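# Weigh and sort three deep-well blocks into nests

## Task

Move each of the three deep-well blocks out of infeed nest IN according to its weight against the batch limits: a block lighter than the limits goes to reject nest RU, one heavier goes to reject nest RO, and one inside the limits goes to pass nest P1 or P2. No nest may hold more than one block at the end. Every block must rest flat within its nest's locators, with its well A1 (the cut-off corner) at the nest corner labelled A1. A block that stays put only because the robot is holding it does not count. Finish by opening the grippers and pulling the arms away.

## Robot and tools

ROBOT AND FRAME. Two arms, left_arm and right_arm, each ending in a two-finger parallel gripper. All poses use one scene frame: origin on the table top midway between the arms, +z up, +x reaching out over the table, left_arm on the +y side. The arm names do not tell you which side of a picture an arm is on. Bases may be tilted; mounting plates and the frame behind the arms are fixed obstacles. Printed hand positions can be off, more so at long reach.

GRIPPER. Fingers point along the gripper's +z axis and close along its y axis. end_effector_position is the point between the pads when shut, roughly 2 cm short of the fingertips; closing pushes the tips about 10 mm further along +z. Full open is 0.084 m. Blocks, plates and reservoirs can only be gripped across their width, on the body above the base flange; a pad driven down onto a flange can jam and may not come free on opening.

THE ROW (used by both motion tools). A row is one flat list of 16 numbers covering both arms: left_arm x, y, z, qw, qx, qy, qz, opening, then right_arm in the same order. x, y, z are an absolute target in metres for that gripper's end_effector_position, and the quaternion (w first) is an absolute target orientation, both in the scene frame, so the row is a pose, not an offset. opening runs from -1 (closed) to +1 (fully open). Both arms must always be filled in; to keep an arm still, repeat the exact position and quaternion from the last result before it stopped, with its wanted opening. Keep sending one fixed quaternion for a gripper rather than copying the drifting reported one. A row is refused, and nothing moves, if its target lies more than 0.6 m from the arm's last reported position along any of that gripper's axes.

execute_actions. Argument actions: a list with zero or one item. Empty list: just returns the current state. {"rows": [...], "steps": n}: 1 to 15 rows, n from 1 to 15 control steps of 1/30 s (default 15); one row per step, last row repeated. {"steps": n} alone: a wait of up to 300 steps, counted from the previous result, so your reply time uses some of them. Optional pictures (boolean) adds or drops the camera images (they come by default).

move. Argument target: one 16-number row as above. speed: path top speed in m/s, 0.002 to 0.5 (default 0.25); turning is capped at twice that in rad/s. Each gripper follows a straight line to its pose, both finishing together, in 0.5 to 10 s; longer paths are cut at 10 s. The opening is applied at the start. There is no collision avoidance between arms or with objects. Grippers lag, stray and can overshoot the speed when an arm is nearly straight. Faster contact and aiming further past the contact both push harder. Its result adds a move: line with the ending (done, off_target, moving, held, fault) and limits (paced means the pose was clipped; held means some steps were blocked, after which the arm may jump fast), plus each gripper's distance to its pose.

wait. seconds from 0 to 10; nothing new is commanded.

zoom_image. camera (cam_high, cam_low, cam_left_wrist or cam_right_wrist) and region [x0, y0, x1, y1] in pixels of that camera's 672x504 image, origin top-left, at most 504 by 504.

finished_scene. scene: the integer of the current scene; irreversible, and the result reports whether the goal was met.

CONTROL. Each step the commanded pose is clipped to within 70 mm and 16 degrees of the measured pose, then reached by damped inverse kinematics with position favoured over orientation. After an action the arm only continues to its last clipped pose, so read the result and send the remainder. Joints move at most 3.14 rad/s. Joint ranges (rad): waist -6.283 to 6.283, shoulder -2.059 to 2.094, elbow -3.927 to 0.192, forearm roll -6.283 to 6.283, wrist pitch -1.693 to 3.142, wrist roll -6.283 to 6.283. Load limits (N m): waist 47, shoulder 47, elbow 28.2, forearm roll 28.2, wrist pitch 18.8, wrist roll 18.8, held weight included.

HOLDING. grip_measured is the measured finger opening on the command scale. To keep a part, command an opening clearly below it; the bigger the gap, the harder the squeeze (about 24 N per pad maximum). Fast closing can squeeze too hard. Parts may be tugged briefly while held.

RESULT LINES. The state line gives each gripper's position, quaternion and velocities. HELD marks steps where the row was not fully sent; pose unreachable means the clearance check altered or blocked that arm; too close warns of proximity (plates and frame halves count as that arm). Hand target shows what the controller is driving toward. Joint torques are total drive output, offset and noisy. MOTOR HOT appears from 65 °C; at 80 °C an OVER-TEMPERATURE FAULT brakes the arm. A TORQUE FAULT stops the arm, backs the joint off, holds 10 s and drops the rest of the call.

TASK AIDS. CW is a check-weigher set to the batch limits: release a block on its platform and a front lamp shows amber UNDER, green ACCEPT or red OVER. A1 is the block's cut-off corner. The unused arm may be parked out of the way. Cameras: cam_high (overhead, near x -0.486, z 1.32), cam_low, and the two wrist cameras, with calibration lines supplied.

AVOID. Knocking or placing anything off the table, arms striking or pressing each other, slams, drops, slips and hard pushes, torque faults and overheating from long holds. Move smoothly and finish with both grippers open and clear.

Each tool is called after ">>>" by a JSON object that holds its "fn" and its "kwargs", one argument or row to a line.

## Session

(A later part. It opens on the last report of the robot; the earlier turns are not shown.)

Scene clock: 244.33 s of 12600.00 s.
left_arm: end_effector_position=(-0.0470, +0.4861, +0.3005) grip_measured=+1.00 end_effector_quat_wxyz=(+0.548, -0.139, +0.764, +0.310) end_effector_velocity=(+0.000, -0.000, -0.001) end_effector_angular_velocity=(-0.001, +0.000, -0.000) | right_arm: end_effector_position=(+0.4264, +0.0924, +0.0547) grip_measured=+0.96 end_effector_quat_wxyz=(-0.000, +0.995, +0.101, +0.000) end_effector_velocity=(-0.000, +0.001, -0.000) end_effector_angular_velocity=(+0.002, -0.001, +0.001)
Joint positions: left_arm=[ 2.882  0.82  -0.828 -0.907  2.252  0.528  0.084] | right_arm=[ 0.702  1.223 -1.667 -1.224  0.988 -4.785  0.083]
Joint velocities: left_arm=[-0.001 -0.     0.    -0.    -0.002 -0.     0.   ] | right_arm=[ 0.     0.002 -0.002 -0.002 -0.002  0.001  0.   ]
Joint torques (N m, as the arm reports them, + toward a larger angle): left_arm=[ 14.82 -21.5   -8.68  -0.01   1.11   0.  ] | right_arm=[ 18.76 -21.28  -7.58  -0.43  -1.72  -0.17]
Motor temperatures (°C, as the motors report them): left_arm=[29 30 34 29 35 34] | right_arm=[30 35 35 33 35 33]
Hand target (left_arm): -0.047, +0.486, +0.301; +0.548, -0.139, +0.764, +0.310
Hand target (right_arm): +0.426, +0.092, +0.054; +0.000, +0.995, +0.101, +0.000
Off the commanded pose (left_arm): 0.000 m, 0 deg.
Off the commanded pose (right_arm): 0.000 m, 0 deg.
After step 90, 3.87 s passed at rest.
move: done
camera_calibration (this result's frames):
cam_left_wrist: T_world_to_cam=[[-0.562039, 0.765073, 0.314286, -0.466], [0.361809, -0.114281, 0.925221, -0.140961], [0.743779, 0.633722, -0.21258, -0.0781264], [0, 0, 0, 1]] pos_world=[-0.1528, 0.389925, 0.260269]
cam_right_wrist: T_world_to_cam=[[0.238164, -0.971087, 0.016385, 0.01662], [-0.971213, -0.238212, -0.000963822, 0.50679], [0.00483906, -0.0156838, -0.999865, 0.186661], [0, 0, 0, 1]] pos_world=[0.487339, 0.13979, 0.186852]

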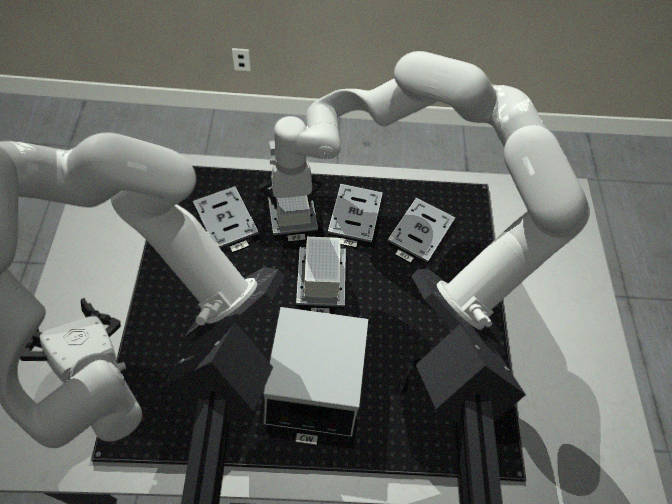

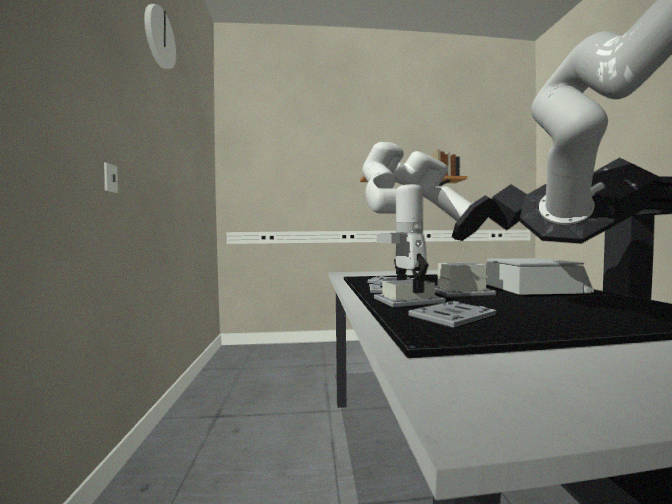

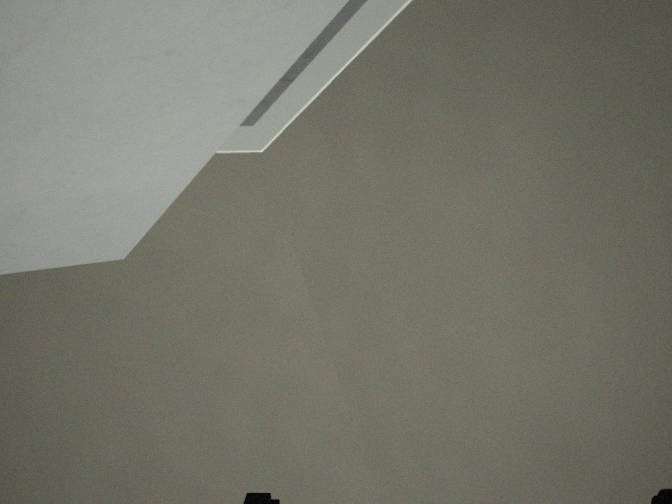

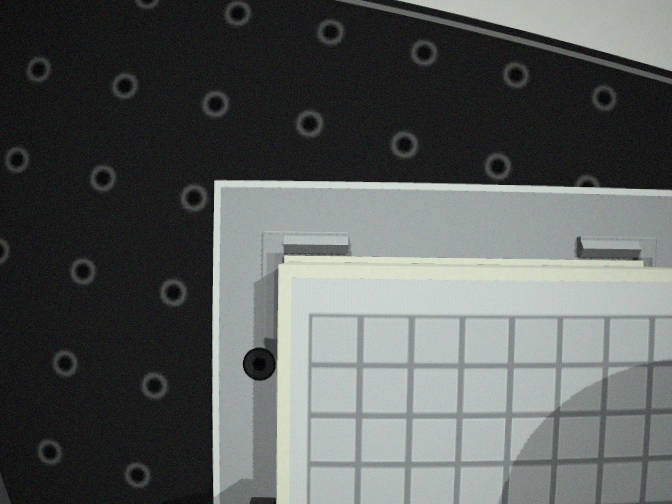

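>>> {"fn": "move", "kwargs": {
  "target": [-0.047,0.4861,0.3005,0.548,-0.139,0.764,0.310,1,0.4264,0.0925,0.0545,0,0.9949,0.1011,0,1],
  "speed": 0.007
}}

>>> {"fn": "move", "kwargs": {
  "target": [-0.047,0.4861,0.3005,0.548,-0.139,0.764,0.310,1,0.4264,0.0925,0.12,0,0.9949,0.1011,0,1],
  "speed": 0.05
}}

>>> {"fn": "move", "kwargs": {
  "target": [-0.047,0.4861,0.3005,0.548,-0.139,0.764,0.310,1,0.19,0.0024,0.23,0,1,0.009,0,1],
  "speed": 0.2
}}

>>> {"fn": "move", "kwargs": {
  "target": [-0.047,0.4861,0.3005,0.548,-0.139,0.764,0.310,1,0.2165,0.0024,0.1225,0,1,0.009,0,1],
  "speed": 0.08
}}

Scene clock: 261.23 s of 12600.00 s.
left_arm: end_effector_position=(-0.0470, +0.4861, +0.3005) grip_measured=+1.00 end_effector_quat_wxyz=(+0.548, -0.139, +0.764, +0.310) end_effector_velocity=(+0.000, +0.000, -0.000) end_effector_angular_velocity=(+0.000, -0.001, -0.001) | right_arm: end_effector_position=(+0.4264, +0.0925, +0.0544) grip_measured=+1.00 end_effector_quat_wxyz=(+0.000, +0.995, +0.101, -0.000) end_effector_velocity=(+0.000, +0.000, +0.000) end_effector_angular_velocity=(+0.000, -0.000, -0.001)
Joint positions: left_arm=[ 2.882  0.82  -0.828 -0.907  2.252  0.528  0.084] | right_arm=[ 0.702  1.224 -1.668 -1.224  0.988 -4.785  0.084]
Joint velocities: left_arm=[-0.001  0.    -0.001 -0.     0.001  0.    -0.   ] | right_arm=[ 0.     0.    -0.001  0.     0.     0.001  0.   ]
Joint torques (N m, as the arm reports them, + toward a larger angle): left_arm=[ 14.5  -21.6   -8.44  -0.15   1.25   0.13] | right_arm=[ 18.27 -21.09  -7.39  -0.83  -1.22  -0.22]
Motor temperatures (°C, as the motors report them): left_arm=[29 30 34 29 35 34] | right_arm=[30 35 35 33 35 33]
Hand target (left_arm): -0.047, +0.486, +0.301; +0.548, -0.139, +0.764, +0.310
Hand target (right_arm): +0.426, +0.092, +0.054; -0.000, +0.995, +0.101, -0.000
Off the commanded pose (left_arm): 0.000 m, 0 deg.
Off the commanded pose (right_arm): 0.000 m, 0 deg.
After step 90, 13.20 s passed at rest.
move: done
camera_calibration (this result's frames):
cam_left_wrist: T_world_to_cam=[[-0.562039, 0.765073, 0.314286, -0.466], [0.361809, -0.114281, 0.925221, -0.140961], [0.743779, 0.633722, -0.21258, -0.0781264], [0, 0, 0, 1]] pos_world=[-0.1528, 0.389925, 0.260269]
cam_right_wrist: T_world_to_cam=[[0.238291, -0.971054, 0.0164551, 0.0166363], [-0.971183, -0.238333, -0.000635594, 0.506703], [0.00453899, -0.0158294, -0.999864, 0.186531], [0, 0, 0, 1]] pos_world=[0.48729, 0.139872, 0.186554]

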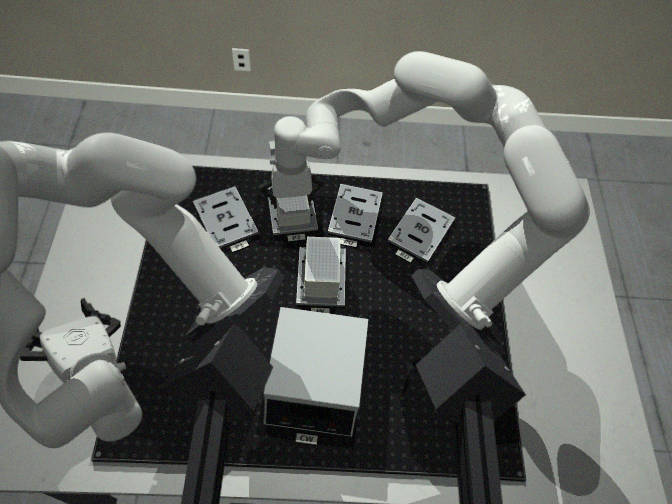

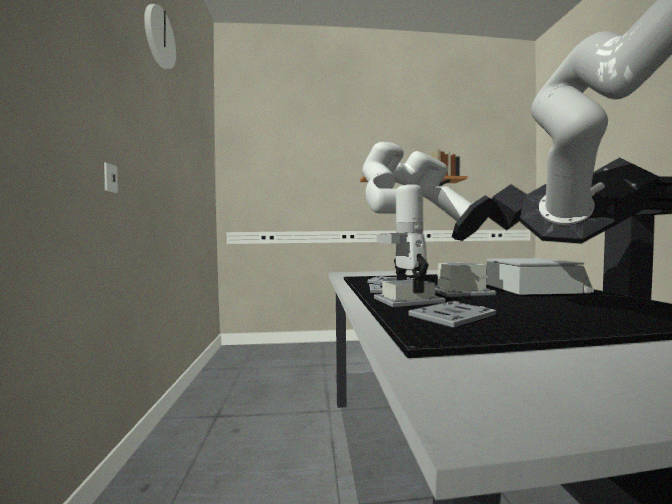

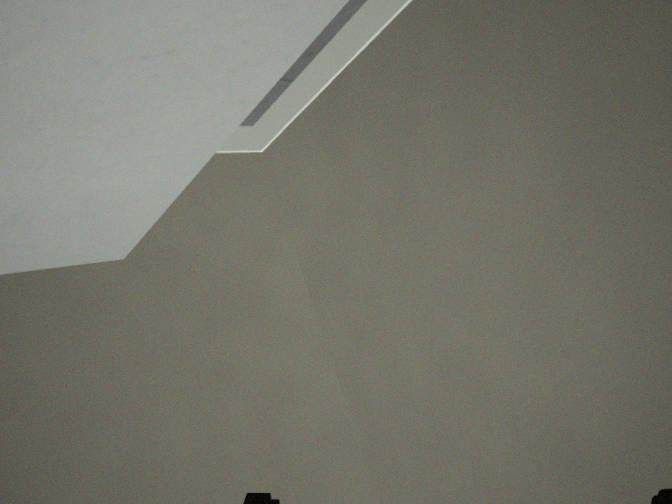

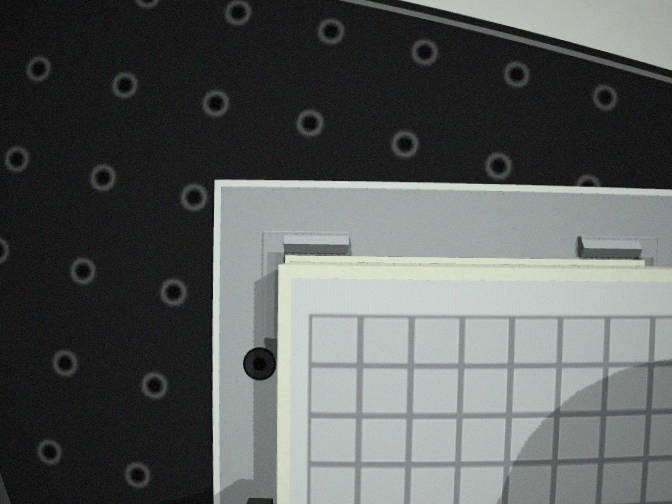

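Scene clock: 262.90 s of 12600.00 s.
left_arm: end_effector_position=(-0.0470, +0.4861, +0.3005) grip_measured=+1.00 end_effector_quat_wxyz=(+0.548, -0.139, +0.764, +0.310) end_effector_velocity=(+0.000, +0.000, -0.000) end_effector_angular_velocity=(-0.000, -0.000, -0.001) | right_arm: end_effector_position=(+0.4262, +0.0925, +0.1197) grip_measured=+1.00 end_effector_quat_wxyz=(-0.000, +0.995, +0.101, -0.000) end_effector_velocity=(-0.001, -0.000, +0.002) end_effector_angular_velocity=(-0.002, +0.002, +0.000)
Joint positions: left_arm=[ 2.882  0.82  -0.828 -0.907  2.252  0.528  0.084] | right_arm=[ 0.804  1.111 -1.592 -1.122  1.044 -4.803  0.084]
Joint velocities: left_arm=[-0.001 -0.     0.    -0.    -0.     0.001 -0.   ] | right_arm=[ 0.003 -0.003  0.004  0.004  0.003  0.    -0.   ]
Joint torques (N m, as the arm reports them, + toward a larger angle): left_arm=[ 14.41 -21.39  -8.46  -0.09   1.12  -0.01] | right_arm=[ 18.79 -22.13  -8.98  -0.92  -1.09  -0.37]
Motor temperatures (°C, as the motors report them): left_arm=[29 30 34 29 35 34] | right_arm=[30 35 35 33 35 33]
Hand target (left_arm): -0.047, +0.486, +0.301; +0.548, -0.139, +0.764, +0.310
Hand target (right_arm): +0.426, +0.093, +0.120; -0.000, +0.995, +0.101, -0.000
Off the commanded pose (left_arm): 0.000 m, 0 deg.
Off the commanded pose (right_arm): 0.000 m, 0 deg.
move: done
camera_calibration (this result's frames):
cam_left_wrist: T_world_to_cam=[[-0.562039, 0.765073, 0.314286, -0.466], [0.361809, -0.114281, 0.925221, -0.140961], [0.743779, 0.633722, -0.21258, -0.0781265], [0, 0, 0, 1]] pos_world=[-0.1528, 0.389925, 0.260269]
cam_right_wrist: T_world_to_cam=[[0.238354, -0.971041, 0.0163459, 0.0156168], [-0.971169, -0.238391, -0.000372298, 0.506578], [0.00425823, -0.0157859, -0.999866, 0.251904], [0, 0, 0, 1]] pos_world=[0.487177, 0.139905, 0.251803]

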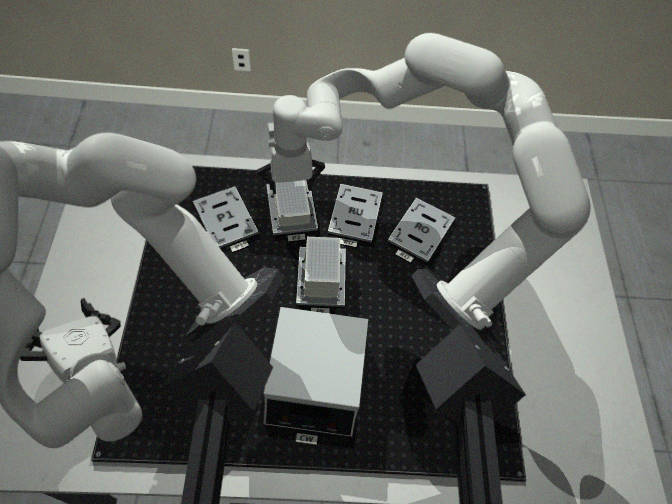

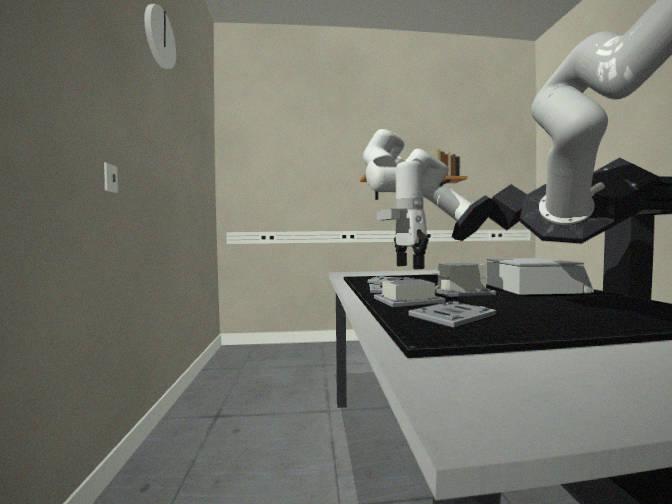

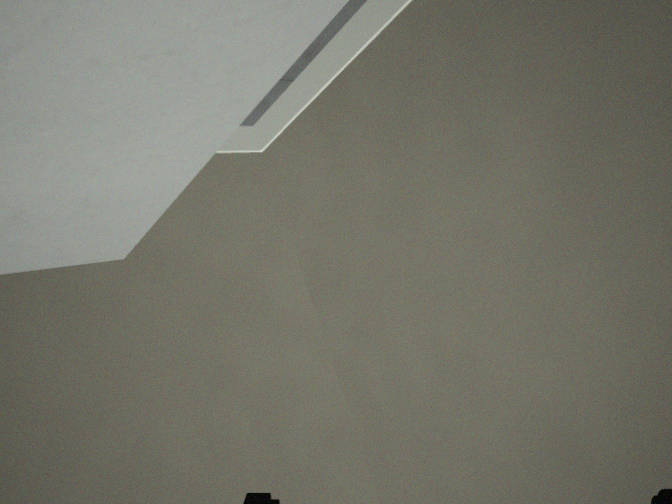

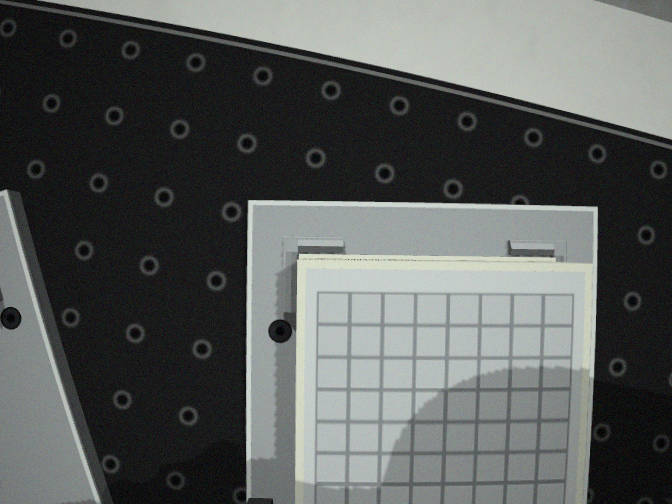

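Scene clock: 264.90 s of 12600.00 s.
left_arm: end_effector_position=(-0.0470, +0.4861, +0.3005) grip_measured=+1.00 end_effector_quat_wxyz=(+0.548, -0.139, +0.764, +0.310) end_effector_velocity=(-0.000, +0.000, +0.001) end_effector_angular_velocity=(+0.002, +0.001, +0.001) | right_arm: end_effector_position=(+0.1898, +0.0035, +0.2301) grip_measured=+1.00 end_effector_quat_wxyz=(-0.001, +1.000, +0.009, -0.000) end_effector_velocity=(-0.002, -0.001, +0.001) end_effector_angular_velocity=(+0.001, -0.002, +0.002)
Joint positions: left_arm=[ 2.882  0.82  -0.828 -0.907  2.252  0.528  0.084] | right_arm=[ 1.255  0.797 -0.893 -0.935  0.957 -4.158  0.084]
Joint velocities: left_arm=[ 0.002 -0.    -0.    -0.001  0.001 -0.001 -0.   ] | right_arm=[ 0.006 -0.002  0.003  0.003 -0.     0.001  0.   ]
Joint torques (N m, as the arm reports them, + toward a larger angle): left_arm=[ 14.78 -21.72  -8.56  -0.2    1.27  -0.02] | right_arm=[ 10.84 -17.25 -11.16  -0.65  -1.1   -0.25]
Motor temperatures (°C, as the motors report them): left_arm=[29 30 34 29 35 34] | right_arm=[30 35 35 33 35 33]
Hand target (left_arm): -0.047, +0.486, +0.300; +0.548, -0.139, +0.764, +0.310
Hand target (right_arm): +0.190, +0.003, +0.230; -0.001, +1.000, +0.009, +0.000
Off the commanded pose (left_arm): 0.000 m, 0 deg.
Off the commanded pose (right_arm): 0.001 m, 0 deg.
move: done
camera_calibration (this result's frames):
cam_left_wrist: T_world_to_cam=[[-0.562039, 0.765073, 0.314286, -0.466], [0.361809, -0.114281, 0.925221, -0.140961], [0.743779, 0.633722, -0.21258, -0.0781264], [0, 0, 0, 1]] pos_world=[-0.1528, 0.389925, 0.260269]
cam_right_wrist: T_world_to_cam=[[0.0562576, -0.998307, 0.014766, 0.0187464], [-0.998415, -0.0562731, -0.000631515, 0.260437], [0.00146137, -0.0147071, -0.999891, 0.362383], [0, 0, 0, 1]] pos_world=[0.25844, 0.0386999, 0.362231]

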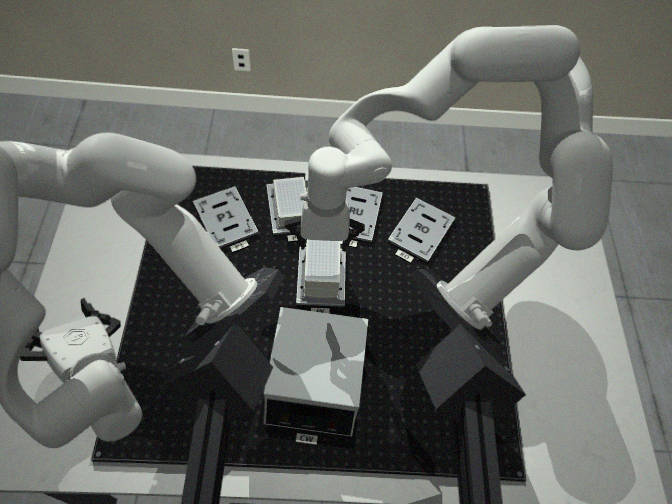

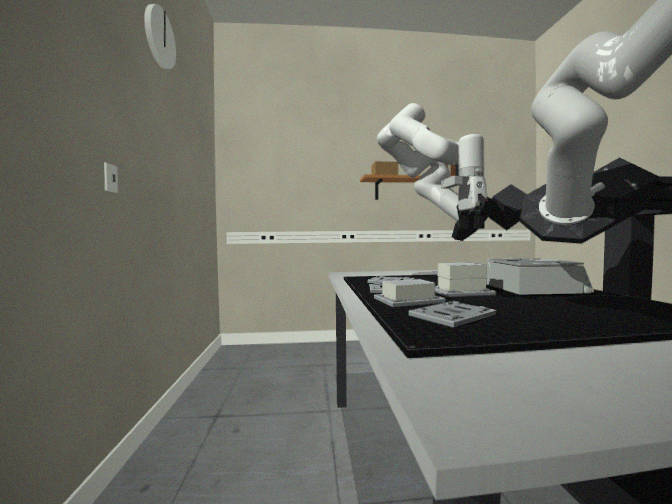

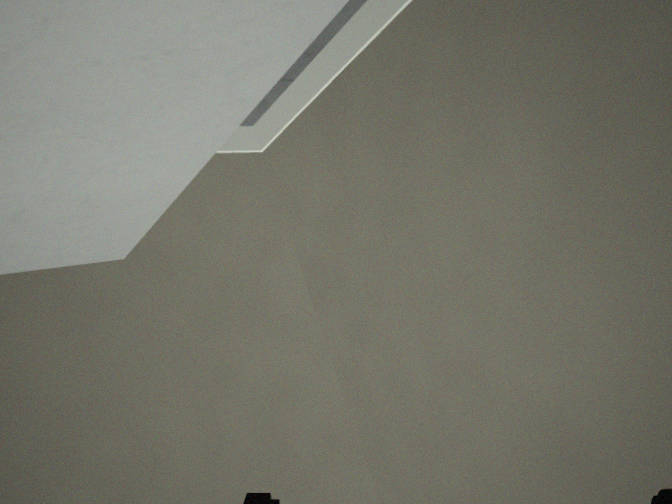

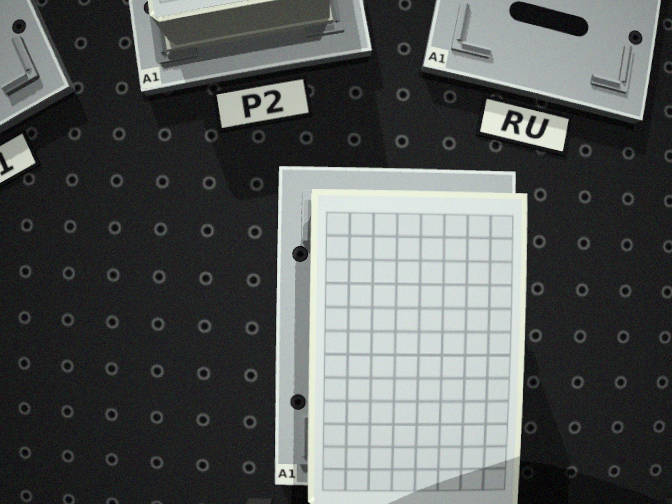

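Scene clock: 266.77 s of 12600.00 s.
left_arm: end_effector_position=(-0.0470, +0.4861, +0.3005) grip_measured=+1.00 end_effector_quat_wxyz=(+0.548, -0.139, +0.764, +0.310) end_effector_velocity=(+0.000, -0.000, +0.000) end_effector_angular_velocity=(-0.000, -0.000, -0.000) | right_arm: end_effector_position=(+0.2168, +0.0024, +0.1225) grip_measured=+1.00 end_effector_quat_wxyz=(-0.000, +1.000, +0.009, +0.000) end_effector_velocity=(+0.000, -0.001, -0.002) end_effector_angular_velocity=(-0.003, +0.001, -0.002)
Joint positions: left_arm=[ 2.882  0.82  -0.828 -0.907  2.252  0.528  0.084] | right_arm=[ 0.967  0.966 -0.952 -1.292  0.9   -4.042  0.084]
Joint velocities: left_arm=[ 0. -0.  0.  0.  0. -0.  0.] | right_arm=[-0.005  0.003 -0.002 -0.003  0.001  0.001  0.   ]
Joint torques (N m, as the arm reports them, + toward a larger angle): left_arm=[ 14.73 -21.48  -8.59  -0.12   1.19   0.04] | right_arm=[ 13.34 -17.31  -6.92  -0.59  -1.11  -0.08]
Motor temperatures (°C, as the motors report them): left_arm=[29 30 34 29 35 34] | right_arm=[30 35 35 33 35 33]
Hand target (left_arm): -0.047, +0.486, +0.300; +0.548, -0.139, +0.764, +0.310
Hand target (right_arm): +0.217, +0.002, +0.122; +0.000, +1.000, +0.009, +0.000
Off the commanded pose (left_arm): 0.000 m, 0 deg.
Off the commanded pose (right_arm): 0.000 m, 0 deg.
move: done
camera_calibration (this result's frames):
cam_left_wrist: T_world_to_cam=[[-0.562039, 0.765073, 0.314286, -0.466], [0.361809, -0.114281, 0.925221, -0.140961], [0.743779, 0.633722, -0.21258, -0.0781265], [0, 0, 0, 1]] pos_world=[-0.1528, 0.389925, 0.260269]
cam_right_wrist: T_world_to_cam=[[0.0558245, -0.998306, 0.0164087, 0.017665], [-0.998437, -0.0558588, -0.00164029, 0.28737], [0.00255408, -0.0162915, -0.999864, 0.254519], [0, 0, 0, 1]] pos_world=[0.285284, 0.0378337, 0.254666]

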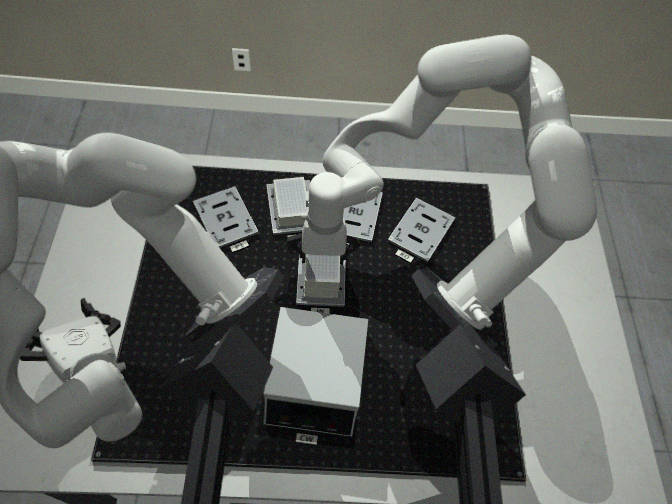

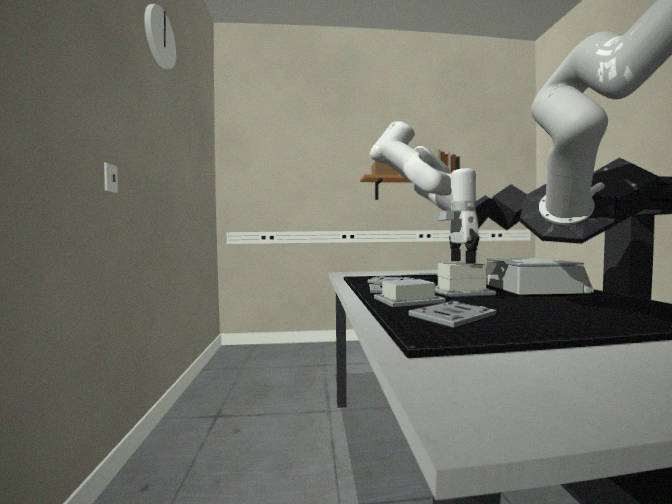

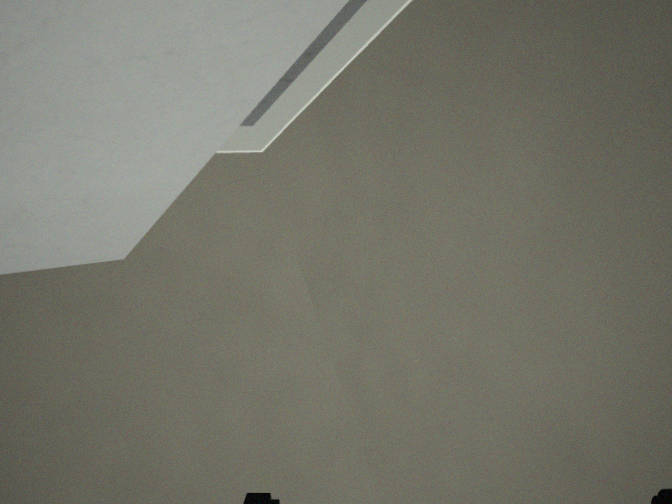

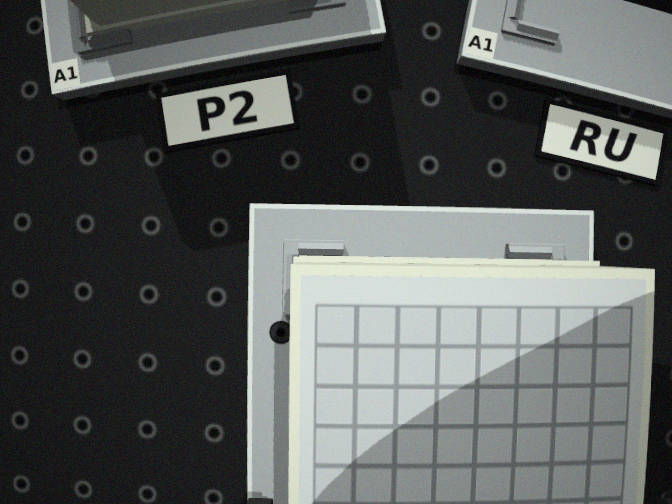

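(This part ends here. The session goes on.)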